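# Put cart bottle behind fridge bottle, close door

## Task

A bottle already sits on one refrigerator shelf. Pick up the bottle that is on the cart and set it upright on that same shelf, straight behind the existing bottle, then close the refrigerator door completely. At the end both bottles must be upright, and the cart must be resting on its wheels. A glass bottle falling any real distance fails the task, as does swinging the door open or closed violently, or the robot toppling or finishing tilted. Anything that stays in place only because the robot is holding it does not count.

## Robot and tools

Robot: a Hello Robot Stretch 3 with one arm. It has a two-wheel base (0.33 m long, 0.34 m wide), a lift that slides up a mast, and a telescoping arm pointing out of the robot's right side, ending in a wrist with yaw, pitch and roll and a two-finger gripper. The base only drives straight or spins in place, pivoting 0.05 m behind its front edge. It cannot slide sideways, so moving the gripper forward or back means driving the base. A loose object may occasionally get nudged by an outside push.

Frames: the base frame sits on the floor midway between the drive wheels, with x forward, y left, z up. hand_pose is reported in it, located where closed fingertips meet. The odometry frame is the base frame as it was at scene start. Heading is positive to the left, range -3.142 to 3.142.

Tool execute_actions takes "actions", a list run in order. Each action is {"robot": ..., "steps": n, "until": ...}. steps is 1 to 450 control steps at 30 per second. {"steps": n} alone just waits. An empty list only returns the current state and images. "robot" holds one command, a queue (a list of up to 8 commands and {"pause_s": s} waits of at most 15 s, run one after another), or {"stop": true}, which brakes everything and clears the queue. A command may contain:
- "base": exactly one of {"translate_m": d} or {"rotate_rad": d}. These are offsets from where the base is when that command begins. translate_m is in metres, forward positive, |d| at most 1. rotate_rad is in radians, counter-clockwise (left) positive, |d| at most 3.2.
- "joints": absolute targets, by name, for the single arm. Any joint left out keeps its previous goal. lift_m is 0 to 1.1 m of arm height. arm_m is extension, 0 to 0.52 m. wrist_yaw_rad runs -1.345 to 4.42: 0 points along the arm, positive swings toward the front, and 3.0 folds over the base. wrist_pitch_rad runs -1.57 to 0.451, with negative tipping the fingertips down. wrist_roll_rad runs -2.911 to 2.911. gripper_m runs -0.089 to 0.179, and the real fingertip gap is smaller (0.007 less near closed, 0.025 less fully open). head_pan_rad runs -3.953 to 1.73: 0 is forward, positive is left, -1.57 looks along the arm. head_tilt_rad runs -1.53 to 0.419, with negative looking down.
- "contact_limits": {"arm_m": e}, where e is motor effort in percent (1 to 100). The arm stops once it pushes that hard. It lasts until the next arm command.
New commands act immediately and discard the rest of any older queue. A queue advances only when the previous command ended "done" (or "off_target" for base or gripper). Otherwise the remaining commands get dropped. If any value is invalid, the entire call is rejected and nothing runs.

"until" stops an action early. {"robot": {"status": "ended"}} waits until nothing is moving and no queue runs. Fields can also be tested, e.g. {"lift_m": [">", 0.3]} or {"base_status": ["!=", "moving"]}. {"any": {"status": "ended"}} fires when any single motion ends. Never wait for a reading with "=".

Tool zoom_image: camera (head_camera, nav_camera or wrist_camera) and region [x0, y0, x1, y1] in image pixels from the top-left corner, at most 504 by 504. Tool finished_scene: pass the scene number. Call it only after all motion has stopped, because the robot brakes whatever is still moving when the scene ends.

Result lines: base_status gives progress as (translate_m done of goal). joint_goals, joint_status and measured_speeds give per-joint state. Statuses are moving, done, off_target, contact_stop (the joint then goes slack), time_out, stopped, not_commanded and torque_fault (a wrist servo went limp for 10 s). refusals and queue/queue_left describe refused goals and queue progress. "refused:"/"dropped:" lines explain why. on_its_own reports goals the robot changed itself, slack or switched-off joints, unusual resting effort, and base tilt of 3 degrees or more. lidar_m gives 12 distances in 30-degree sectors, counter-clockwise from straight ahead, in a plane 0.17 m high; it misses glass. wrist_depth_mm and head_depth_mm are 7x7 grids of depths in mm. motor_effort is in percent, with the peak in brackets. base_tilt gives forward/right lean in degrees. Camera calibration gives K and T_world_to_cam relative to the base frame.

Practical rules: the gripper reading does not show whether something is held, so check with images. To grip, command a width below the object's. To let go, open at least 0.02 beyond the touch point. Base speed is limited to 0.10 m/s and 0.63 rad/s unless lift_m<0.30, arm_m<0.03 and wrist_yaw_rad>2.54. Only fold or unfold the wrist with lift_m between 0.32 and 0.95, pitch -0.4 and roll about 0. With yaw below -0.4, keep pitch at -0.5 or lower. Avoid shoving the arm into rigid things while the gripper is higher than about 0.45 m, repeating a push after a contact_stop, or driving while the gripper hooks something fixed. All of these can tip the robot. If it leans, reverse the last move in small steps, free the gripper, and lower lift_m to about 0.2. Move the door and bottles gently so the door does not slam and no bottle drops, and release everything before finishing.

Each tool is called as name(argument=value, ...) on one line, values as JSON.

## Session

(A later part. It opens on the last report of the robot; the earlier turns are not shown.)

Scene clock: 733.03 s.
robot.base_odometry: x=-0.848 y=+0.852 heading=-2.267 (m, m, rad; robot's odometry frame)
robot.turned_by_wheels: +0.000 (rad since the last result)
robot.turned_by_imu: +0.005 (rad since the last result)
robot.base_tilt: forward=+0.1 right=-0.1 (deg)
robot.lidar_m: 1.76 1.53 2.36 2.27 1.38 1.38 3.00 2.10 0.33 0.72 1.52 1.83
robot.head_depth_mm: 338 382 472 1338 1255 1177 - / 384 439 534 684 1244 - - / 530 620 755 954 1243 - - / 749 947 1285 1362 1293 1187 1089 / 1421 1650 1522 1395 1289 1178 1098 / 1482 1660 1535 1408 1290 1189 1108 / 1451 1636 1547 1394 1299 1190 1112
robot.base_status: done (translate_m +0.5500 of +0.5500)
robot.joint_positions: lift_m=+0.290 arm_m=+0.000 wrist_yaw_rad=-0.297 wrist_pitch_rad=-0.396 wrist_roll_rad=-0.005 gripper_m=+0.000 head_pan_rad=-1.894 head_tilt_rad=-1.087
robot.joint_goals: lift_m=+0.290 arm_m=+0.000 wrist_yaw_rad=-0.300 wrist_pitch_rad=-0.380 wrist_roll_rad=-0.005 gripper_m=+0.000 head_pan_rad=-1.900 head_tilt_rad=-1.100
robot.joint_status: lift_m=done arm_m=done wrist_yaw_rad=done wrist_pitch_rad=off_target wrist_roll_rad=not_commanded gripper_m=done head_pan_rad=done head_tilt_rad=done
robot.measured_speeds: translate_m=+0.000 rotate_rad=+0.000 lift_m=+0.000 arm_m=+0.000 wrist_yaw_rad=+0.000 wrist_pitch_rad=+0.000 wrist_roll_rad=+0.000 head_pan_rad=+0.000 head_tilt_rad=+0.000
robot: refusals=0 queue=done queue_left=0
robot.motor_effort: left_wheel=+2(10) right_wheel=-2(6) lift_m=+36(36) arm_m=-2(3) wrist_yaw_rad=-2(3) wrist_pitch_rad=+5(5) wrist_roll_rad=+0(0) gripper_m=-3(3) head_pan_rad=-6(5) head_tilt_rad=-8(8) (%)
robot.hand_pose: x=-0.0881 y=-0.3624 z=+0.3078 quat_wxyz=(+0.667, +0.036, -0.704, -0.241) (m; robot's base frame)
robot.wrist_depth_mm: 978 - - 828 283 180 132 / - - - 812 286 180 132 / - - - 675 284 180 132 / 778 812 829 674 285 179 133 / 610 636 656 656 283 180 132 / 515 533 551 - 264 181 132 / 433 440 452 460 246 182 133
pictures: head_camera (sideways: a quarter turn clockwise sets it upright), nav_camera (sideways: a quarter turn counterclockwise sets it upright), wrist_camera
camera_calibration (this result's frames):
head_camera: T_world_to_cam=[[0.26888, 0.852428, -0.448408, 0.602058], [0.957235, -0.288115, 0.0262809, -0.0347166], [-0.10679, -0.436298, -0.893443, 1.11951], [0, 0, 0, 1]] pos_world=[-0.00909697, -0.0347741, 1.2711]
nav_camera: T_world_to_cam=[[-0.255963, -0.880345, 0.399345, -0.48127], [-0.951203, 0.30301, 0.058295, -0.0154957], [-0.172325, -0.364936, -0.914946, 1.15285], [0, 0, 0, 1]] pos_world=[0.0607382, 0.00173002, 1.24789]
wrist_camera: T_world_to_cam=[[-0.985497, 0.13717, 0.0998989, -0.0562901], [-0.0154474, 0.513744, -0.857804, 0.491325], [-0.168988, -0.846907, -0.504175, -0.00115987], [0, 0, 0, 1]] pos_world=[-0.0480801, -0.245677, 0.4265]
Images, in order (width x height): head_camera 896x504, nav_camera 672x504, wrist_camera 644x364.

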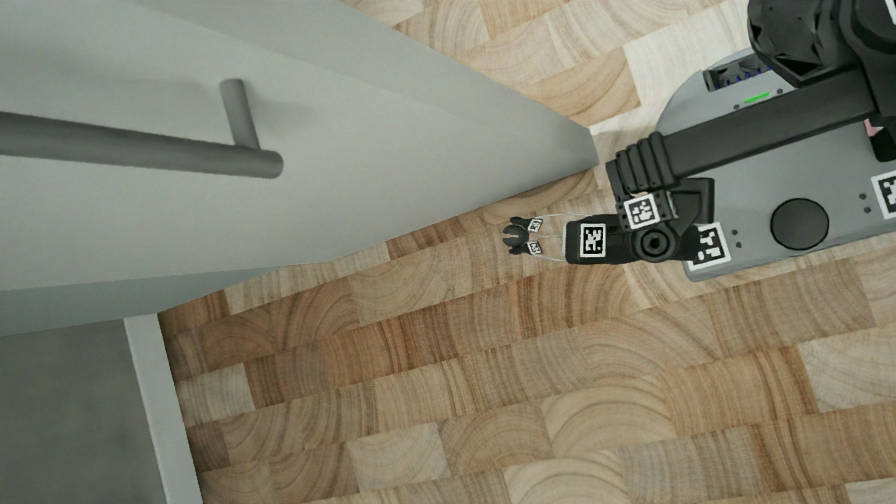

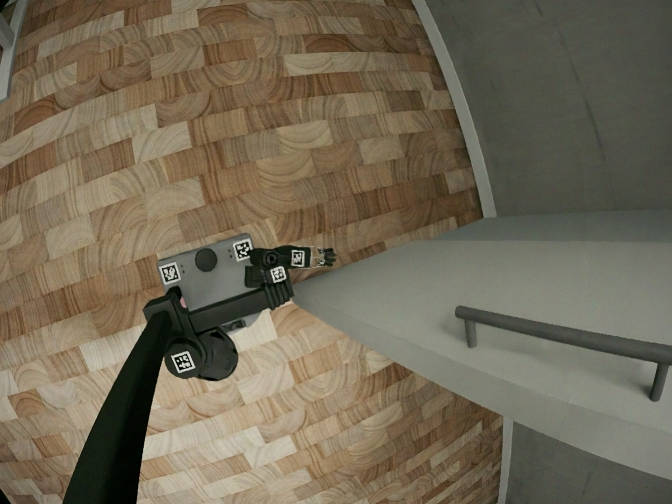

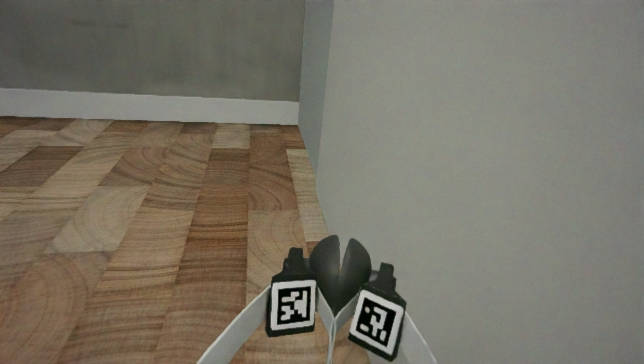

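execute_actions(actions=[{"robot": [{"base": {"translate_m": -0.17}, "joints": {"arm_m": 0.06}}], "steps": 450, "until": {"robot": {"status": "ended"}}}])

Scene clock: 744.77 s.
robot.base_odometry: x=-0.739 y=+0.983 heading=-2.267 (m, m, rad; robot's odometry frame)
robot.turned_by_wheels: +0.000 (rad since the last result)
robot.turned_by_imu: +0.001 (rad since the last result)
robot.base_tilt: forward=+0.3 right=-0.1 (deg)
robot.lidar_m: 1.93 1.68 2.37 2.26 1.27 1.27 2.83 0.52 0.52 0.67 1.53 2.01
robot.head_depth_mm: 533 622 749 1322 1258 1176 - / 573 678 834 1080 1272 - - / 622 746 943 1265 1294 - - / 677 829 1079 1377 1289 1205 1097 / 748 939 1256 1394 1285 1187 1109 / 841 1644 1542 1406 1290 1196 1105 / 1443 1643 1540 1406 1297 1199 1116
robot.base_status: done (translate_m -0.1700 of -0.1700)
robot.joint_positions: lift_m=+0.290 arm_m=+0.060 wrist_yaw_rad=-0.298 wrist_pitch_rad=-0.402 wrist_roll_rad=-0.005 gripper_m=+0.000 head_pan_rad=-1.894 head_tilt_rad=-1.087
robot.joint_goals: lift_m=+0.290 arm_m=+0.060 wrist_yaw_rad=-0.300 wrist_pitch_rad=-0.380 wrist_roll_rad=-0.005 gripper_m=+0.000 head_pan_rad=-1.900 head_tilt_rad=-1.100
robot.joint_status: lift_m=done arm_m=done wrist_yaw_rad=done wrist_pitch_rad=off_target wrist_roll_rad=not_commanded gripper_m=done head_pan_rad=done head_tilt_rad=done
robot.measured_speeds: translate_m=+0.000 rotate_rad=+0.000 lift_m=+0.000 arm_m=+0.000 wrist_yaw_rad=+0.000 wrist_pitch_rad=+0.000 wrist_roll_rad=+0.000 head_pan_rad=+0.000 head_tilt_rad=+0.000
robot: refusals=0 queue=done queue_left=0
robot.motor_effort: left_wheel=+3(6) right_wheel=-2(17) lift_m=+36(36) arm_m=+3(3) wrist_yaw_rad=-2(22) wrist_pitch_rad=+7(8) wrist_roll_rad=+0(0) gripper_m=-2(5) head_pan_rad=-5(5) head_tilt_rad=-8(8) (%)
robot.hand_pose: x=-0.0879 y=-0.4211 z=+0.3065 quat_wxyz=(+0.666, +0.038, -0.704, -0.243) (m; robot's base frame)
robot.wrist_depth_mm: 957 994 964 367 294 242 207 / - - - 391 306 254 213 / 979 - 986 415 322 262 222 / 774 801 738 448 337 273 228 / 595 626 639 502 358 288 240 / 505 513 546 - 365 303 247 / 430 445 452 457 378 315 260
pictures: head_camera (sideways: a quarter turn clockwise sets it upright), nav_camera (sideways: a quarter turn counterclockwise sets it upright), wrist_camera
camera_calibration (this result's frames):
head_camera: T_world_to_cam=[[0.26888, 0.852428, -0.448408, 0.602058], [0.957235, -0.288115, 0.0262809, -0.0347166], [-0.10679, -0.436298, -0.893443, 1.11951], [0, 0, 0, 1]] pos_world=[-0.00909696, -0.0347741, 1.2711]
nav_camera: T_world_to_cam=[[-0.255963, -0.880345, 0.399345, -0.481269], [-0.951203, 0.30301, 0.058295, -0.0154957], [-0.172325, -0.364936, -0.914946, 1.15285], [0, 0, 0, 1]] pos_world=[0.0607382, 0.00173004, 1.24789]
wrist_camera: T_world_to_cam=[[-0.985607, 0.137019, 0.0990219, -0.0478012], [-0.0138563, 0.518291, -0.855092, 0.521636], [-0.168486, -0.844157, -0.508932, -0.0488397], [0, 0, 0, 1]] pos_world=[-0.048114, -0.305038, 0.425924]
Images, in order (width x height): head_camera 896x504, nav_camera 672x504, wrist_camera 644x364.

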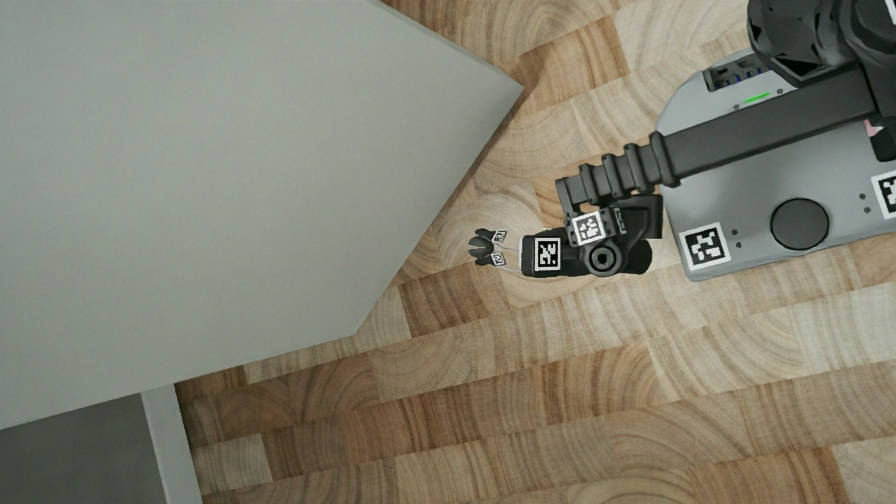

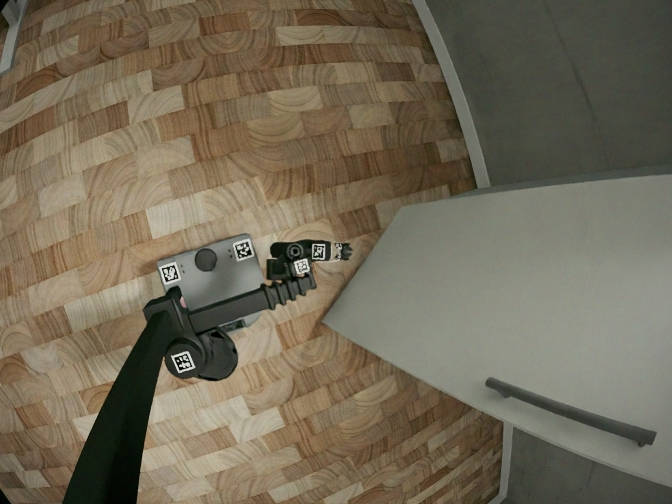

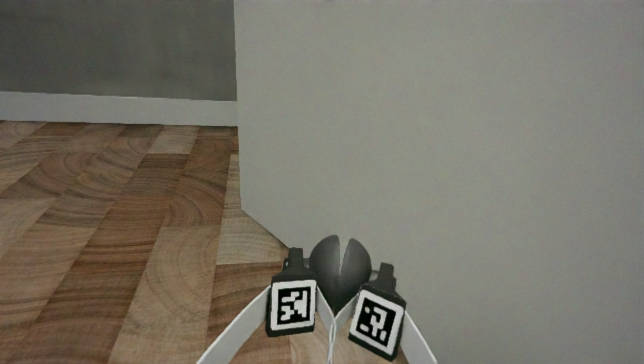

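The door is coasting on its own; let me watch it.

execute_actions(actions=[])

Scene clock: 747.70 s.
robot.base_odometry: x=-0.739 y=+0.983 heading=-2.267 (m, m, rad; robot's odometry frame)
robot.turned_by_wheels: +0.000 (rad since the last result)
robot.turned_by_imu: +0.001 (rad since the last result)
robot.base_tilt: forward=+0.2 right=+0.0 (deg)
robot.lidar_m: 1.93 1.68 2.36 2.26 1.27 1.27 2.84 2.11 0.88 0.85 1.52 2.00
robot.head_depth_mm: 1000 1251 1488 1374 1265 1182 - / 967 1192 1471 1374 1260 - - / 930 1134 1454 1375 1302 - - / 900 1096 1393 1386 1298 1205 1092 / 871 1049 1477 1387 1281 1175 1108 / 973 1653 1532 1408 1287 1190 1107 / 1434 1644 1549 1409 1300 1194 1109
robot.base_status: done (translate_m -0.1700 of -0.1700)
robot.joint_positions: lift_m=+0.290 arm_m=+0.060 wrist_yaw_rad=-0.298 wrist_pitch_rad=-0.402 wrist_roll_rad=-0.005 gripper_m=+0.000 head_pan_rad=-1.894 head_tilt_rad=-1.087
robot.joint_goals: lift_m=+0.290 arm_m=+0.060 wrist_yaw_rad=-0.300 wrist_pitch_rad=-0.380 wrist_roll_rad=-0.005 gripper_m=+0.000 head_pan_rad=-1.900 head_tilt_rad=-1.100
robot.joint_status: lift_m=done arm_m=done wrist_yaw_rad=done wrist_pitch_rad=off_target wrist_roll_rad=not_commanded gripper_m=done head_pan_rad=done head_tilt_rad=done
robot.measured_speeds: translate_m=+0.000 rotate_rad=+0.000 lift_m=+0.000 arm_m=+0.000 wrist_yaw_rad=+0.000 wrist_pitch_rad=+0.000 wrist_roll_rad=+0.000 head_pan_rad=+0.000 head_tilt_rad=+0.000
robot: refusals=0 queue=done queue_left=0
robot.motor_effort: left_wheel=+3(2) right_wheel=-2(3) lift_m=+36(36) arm_m=+3(3) wrist_yaw_rad=-2(2) wrist_pitch_rad=+7(7) wrist_roll_rad=+0(0) gripper_m=-3(3) head_pan_rad=-5(5) head_tilt_rad=-9(8) (%)
robot.hand_pose: x=-0.0879 y=-0.4211 z=+0.3065 quat_wxyz=(+0.666, +0.038, -0.704, -0.243) (m; robot's base frame)
robot.wrist_depth_mm: 951 982 981 489 519 554 583 / - - - 528 563 596 - / - - - 581 596 652 - / 748 775 791 628 667 721 - / 604 636 670 703 717 753 777 / 509 513 538 - 577 600 622 / 433 450 450 454 491 499 523
pictures: head_camera (sideways: a quarter turn clockwise sets it upright), nav_camera (sideways: a quarter turn counterclockwise sets it upright), wrist_camera
camera_calibration (this result's frames):
head_camera: T_world_to_cam=[[0.26888, 0.852428, -0.448408, 0.602058], [0.957235, -0.288114, 0.0262809, -0.0347166], [-0.10679, -0.436298, -0.893443, 1.11951], [0, 0, 0, 1]] pos_world=[-0.00909696, -0.0347741, 1.2711]
nav_camera: T_world_to_cam=[[-0.255963, -0.880345, 0.399345, -0.48127], [-0.951203, 0.30301, 0.058295, -0.0154957], [-0.172325, -0.364936, -0.914946, 1.15285], [0, 0, 0, 1]] pos_world=[0.0607382, 0.00173003, 1.24789]
wrist_camera: T_world_to_cam=[[-0.985607, 0.13702, 0.0990217, -0.0478011], [-0.0138562, 0.518291, -0.855092, 0.521636], [-0.168486, -0.844157, -0.508932, -0.0488397], [0, 0, 0, 1]] pos_world=[-0.0481141, -0.305038, 0.425924]
Images, in order (width x height): head_camera 896x504, nav_camera 672x504, wrist_camera 644x364.

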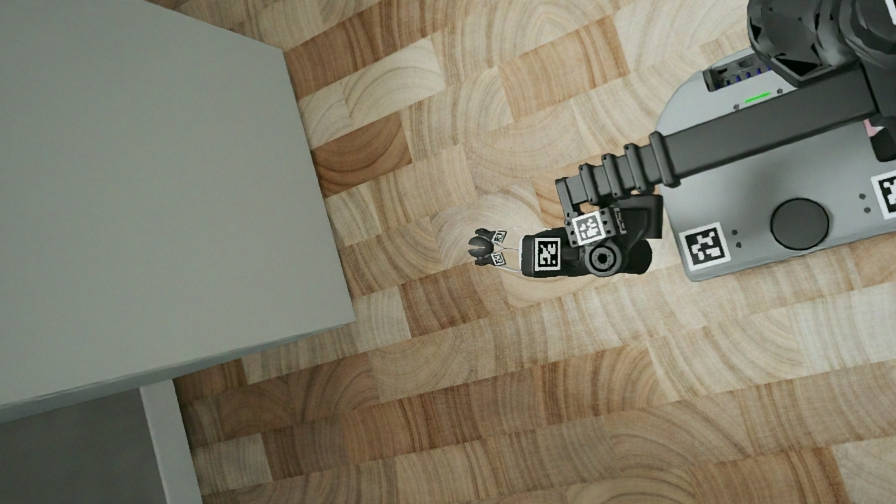

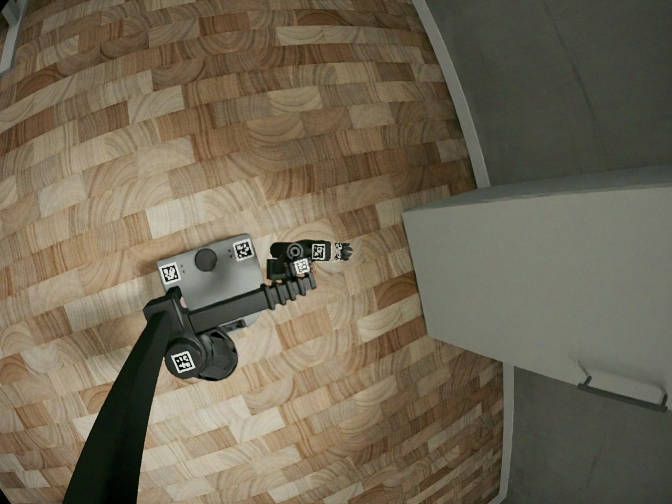

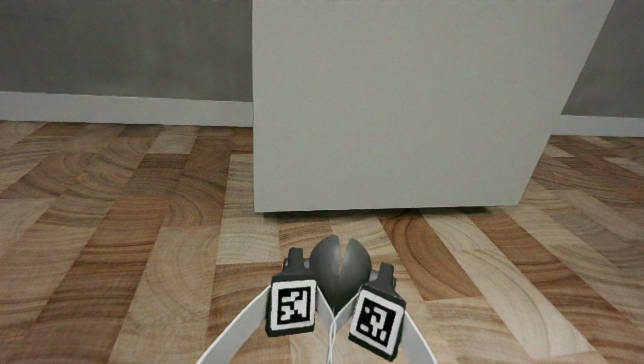

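execute_actions(actions=[{"robot": [{"base": {"translate_m": -0.45}, "joints": {"arm_m": 0.41, "wrist_yaw_rad": 0.0, "head_pan_rad": -1.7, "head_tilt_rad": -0.8}}], "steps": 450, "until": {"robot": {"status": "ended"}}}])

Scene clock: 764.40 s.
robot.base_odometry: x=-0.450 y=+1.328 heading=-2.267 (m, m, rad; robot's odometry frame)
robot.turned_by_wheels: +0.000 (rad since the last result)
robot.turned_by_imu: +0.001 (rad since the last result)
robot.base_tilt: forward=+0.2 right=-0.1 (deg)
robot.lidar_m: 2.38 2.09 2.36 2.29 0.97 2.48 2.38 2.12 1.53 0.85 0.88 2.07
robot.head_depth_mm: 1362 1567 1827 1665 1437 1251 1124 / 1316 1536 1800 1668 1444 1258 1127 / 740 868 1022 1269 1427 1267 1120 / 748 858 1002 1200 1392 1273 1134 / 739 846 993 1191 1402 1276 1141 / 734 834 972 1174 1399 1274 1141 / 726 828 968 1156 1409 1282 1147
robot.base_status: done (translate_m -0.4500 of -0.4500)
robot.joint_positions: lift_m=+0.290 arm_m=+0.410 wrist_yaw_rad=-0.001 wrist_pitch_rad=-0.401 wrist_roll_rad=-0.005 gripper_m=+0.000 head_pan_rad=-1.707 head_tilt_rad=-0.804
robot.joint_goals: lift_m=+0.290 arm_m=+0.410 wrist_yaw_rad=+0.000 wrist_pitch_rad=-0.380 wrist_roll_rad=-0.005 gripper_m=+0.000 head_pan_rad=-1.700 head_tilt_rad=-0.800
robot.joint_status: lift_m=done arm_m=done wrist_yaw_rad=done wrist_pitch_rad=off_target wrist_roll_rad=not_commanded gripper_m=done head_pan_rad=done head_tilt_rad=done
robot.measured_speeds: translate_m=+0.000 rotate_rad=+0.000 lift_m=+0.000 arm_m=+0.000 wrist_yaw_rad=+0.000 wrist_pitch_rad=+0.000 wrist_roll_rad=+0.000 head_pan_rad=+0.000 head_tilt_rad=+0.000
robot: refusals=0 queue=done queue_left=0
robot.motor_effort: left_wheel=+3(4) right_wheel=-2(6) lift_m=+36(36) arm_m=+3(3) wrist_yaw_rad=+0(1) wrist_pitch_rad=+6(6) wrist_roll_rad=+0(0) gripper_m=-2(2) head_pan_rad=+5(29) head_tilt_rad=+3(31) (%)
robot.hand_pose: x=-0.0218 y=-0.7812 z=+0.3068 quat_wxyz=(+0.695, +0.141, -0.691, -0.141) (m; robot's base frame)
robot.wrist_depth_mm: 183 177 173 169 164 159 155 / 197 193 186 181 175 171 166 / 217 211 203 197 189 184 177 / 236 230 221 212 206 198 194 / 263 254 244 232 226 217 210 / 295 284 273 - 246 239 577 / 342 326 311 298 274 268 509
pictures: head_camera (sideways: a quarter turn clockwise sets it upright), nav_camera (sideways: a quarter turn counterclockwise sets it upright), wrist_camera
camera_calibration (this result's frames):
head_camera: T_world_to_cam=[[0.0842077, 0.728005, -0.680381, 0.905396], [0.994902, -0.0994491, 0.0167244, -0.0225128], [-0.0554878, -0.67832, -0.732668, 0.910186], [0, 0, 0, 1]] pos_world=[-0.00333912, -0.0439744, 1.28325]
nav_camera: T_world_to_cam=[[-0.0680775, -0.765746, 0.63953, -0.795303], [-0.988614, 0.137997, 0.0599948, -0.0175025], [-0.134194, -0.628164, -0.766422, 0.95957], [0, 0, 0, 1]] pos_world=[0.0573232, -0.00381786, 1.2451]
wrist_camera: T_world_to_cam=[[-0.982639, -0.15678, 0.0991964, -0.162808], [-0.164665, 0.490689, -0.855634, 0.684724], [0.0854715, -0.857114, -0.507987, -0.346436], [0, 0, 0, 1]] pos_world=[-0.0176215, -0.658447, 0.426038]
Images, in order (width x height): head_camera 896x504, nav_camera 672x504, wrist_camera 644x364.

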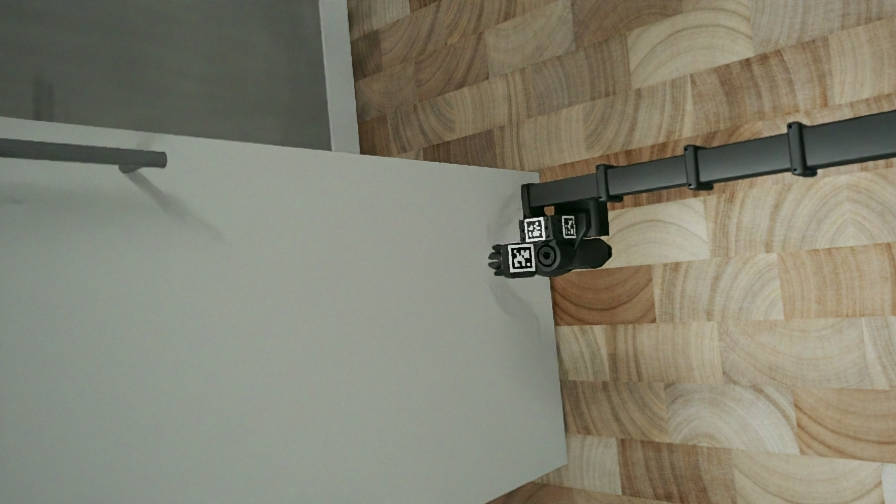

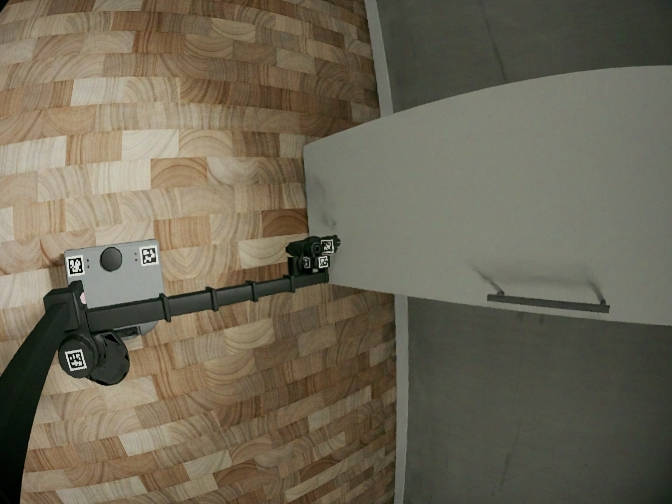

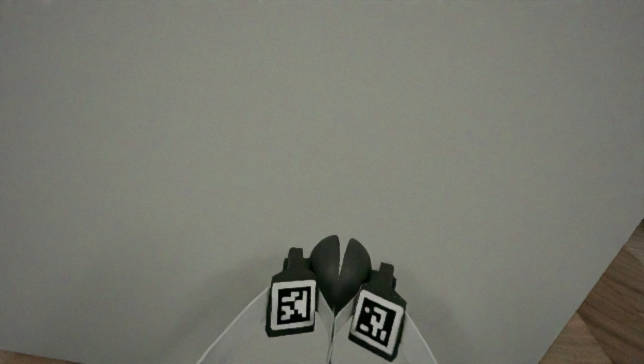

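execute_actions(actions=[{"robot": {"joints": {"arm_m": 0.462}, "contact_limits": {"arm_m": 14}}, "steps": 100, "until": {"robot": {"status": "ended"}}}, {"robot": {"joints": {"arm_m": 0.41}}, "steps": 100, "until": {"robot": {"status": "ended"}}}])

Scene clock: 773.50 s.
robot.base_odometry: x=-0.450 y=+1.328 heading=-2.267 (m, m, rad; robot's odometry frame)
robot.turned_by_wheels: +0.000 (rad since the last result)
robot.turned_by_imu: +0.001 (rad since the last result)
robot.base_tilt: forward=+0.2 right=+0.0 (deg)
robot.lidar_m: 2.38 2.08 2.36 2.29 0.97 2.48 2.38 2.12 1.54 0.85 0.88 2.07
robot.head_depth_mm: 1357 1570 1847 1655 1426 1260 1122 / 1322 1525 1826 1683 1436 1259 1138 / 745 860 1011 1269 1438 1268 1125 / 744 853 1001 1207 1390 1274 1126 / 739 843 991 1194 1408 1271 1140 / 733 839 975 1173 1400 1275 1138 / 726 826 964 1152 1406 1283 1145
robot.base_status: done (translate_m -0.4500 of -0.4500)
robot.joint_positions: lift_m=+0.290 arm_m=+0.410 wrist_yaw_rad=+0.000 wrist_pitch_rad=-0.402 wrist_roll_rad=-0.005 gripper_m=+0.000 head_pan_rad=-1.707 head_tilt_rad=-0.803
robot.joint_goals: lift_m=+0.290 arm_m=+0.410 wrist_yaw_rad=+0.000 wrist_pitch_rad=-0.380 wrist_roll_rad=-0.005 gripper_m=+0.000 head_pan_rad=-1.700 head_tilt_rad=-0.800
robot.joint_status: lift_m=done arm_m=done wrist_yaw_rad=done wrist_pitch_rad=off_target wrist_roll_rad=not_commanded gripper_m=done head_pan_rad=done head_tilt_rad=done
robot.measured_speeds: translate_m=+0.000 rotate_rad=+0.000 lift_m=+0.000 arm_m=+0.000 wrist_yaw_rad=+0.000 wrist_pitch_rad=+0.000 wrist_roll_rad=+0.000 head_pan_rad=+0.000 head_tilt_rad=+0.000
robot: refusals=0 queue=done queue_left=0
robot.motor_effort: left_wheel=+2(3) right_wheel=-2(4) lift_m=+36(36) arm_m=-3(9) wrist_yaw_rad=+0(0) wrist_pitch_rad=+7(11) wrist_roll_rad=+0(0) gripper_m=-2(3) head_pan_rad=+5(4) head_tilt_rad=+3(2) (%)
robot.hand_pose: x=-0.0215 y=-0.7817 z=+0.3066 quat_wxyz=(+0.695, +0.142, -0.691, -0.141) (m; robot's base frame)
robot.wrist_depth_mm: 183 178 172 168 162 158 154 / 197 193 187 180 175 169 165 / 216 210 201 196 189 182 176 / 238 230 219 214 204 198 192 / 264 254 245 230 225 214 210 / 296 287 270 - 245 238 564 / 340 325 307 299 271 264 516
pictures: head_camera (sideways: a quarter turn clockwise sets it upright), nav_camera (sideways: a quarter turn counterclockwise sets it upright), wrist_camera
camera_calibration (this result's frames):
head_camera: T_world_to_cam=[[0.0841634, 0.72769, -0.680722, 0.905842], [0.994903, -0.0994398, 0.0167073, -0.0224906], [-0.0555332, -0.678659, -0.732351, 0.909774], [0, 0, 0, 1]] pos_world=[-0.00334023, -0.043983, 1.28328]
nav_camera: T_world_to_cam=[[-0.0680358, -0.76545, 0.639888, -0.79577], [-0.98861, 0.138023, 0.0599937, -0.017501], [-0.134242, -0.628518, -0.766123, 0.959181], [0, 0, 0, 1]] pos_world=[0.0573196, -0.00384404, 1.2451]
wrist_camera: T_world_to_cam=[[-0.982447, -0.15806, 0.0990706, -0.163563], [-0.165264, 0.491168, -0.855244, 0.685129], [0.0865192, -0.856605, -0.508668, -0.346397], [0, 0, 0, 1]] pos_world=[-0.0174946, -0.659091, 0.425956]
Images, in order (width x height): head_camera 896x504, nav_camera 672x504, wrist_camera 644x364.

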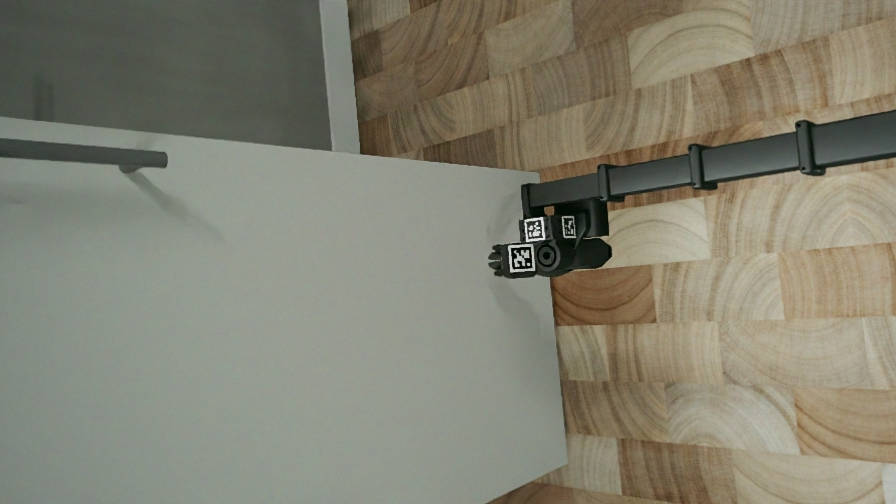

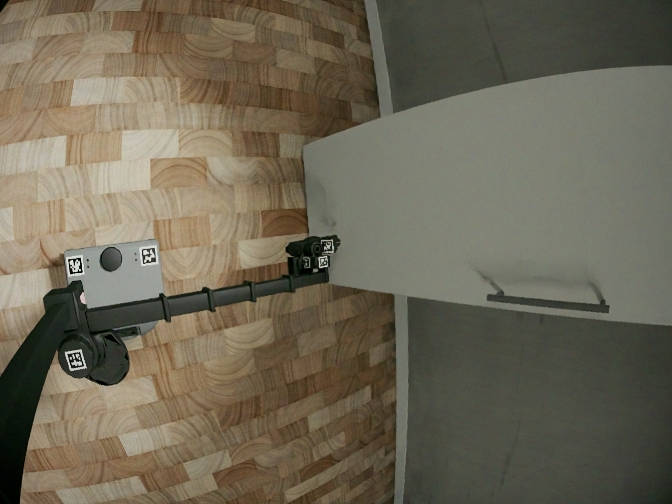

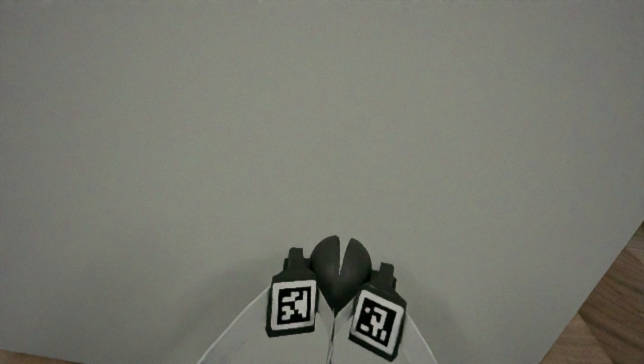

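The gripper touched the door and it did not move, so it is shut.

finished_scene(scene=1)

The scene is finished: the task was done.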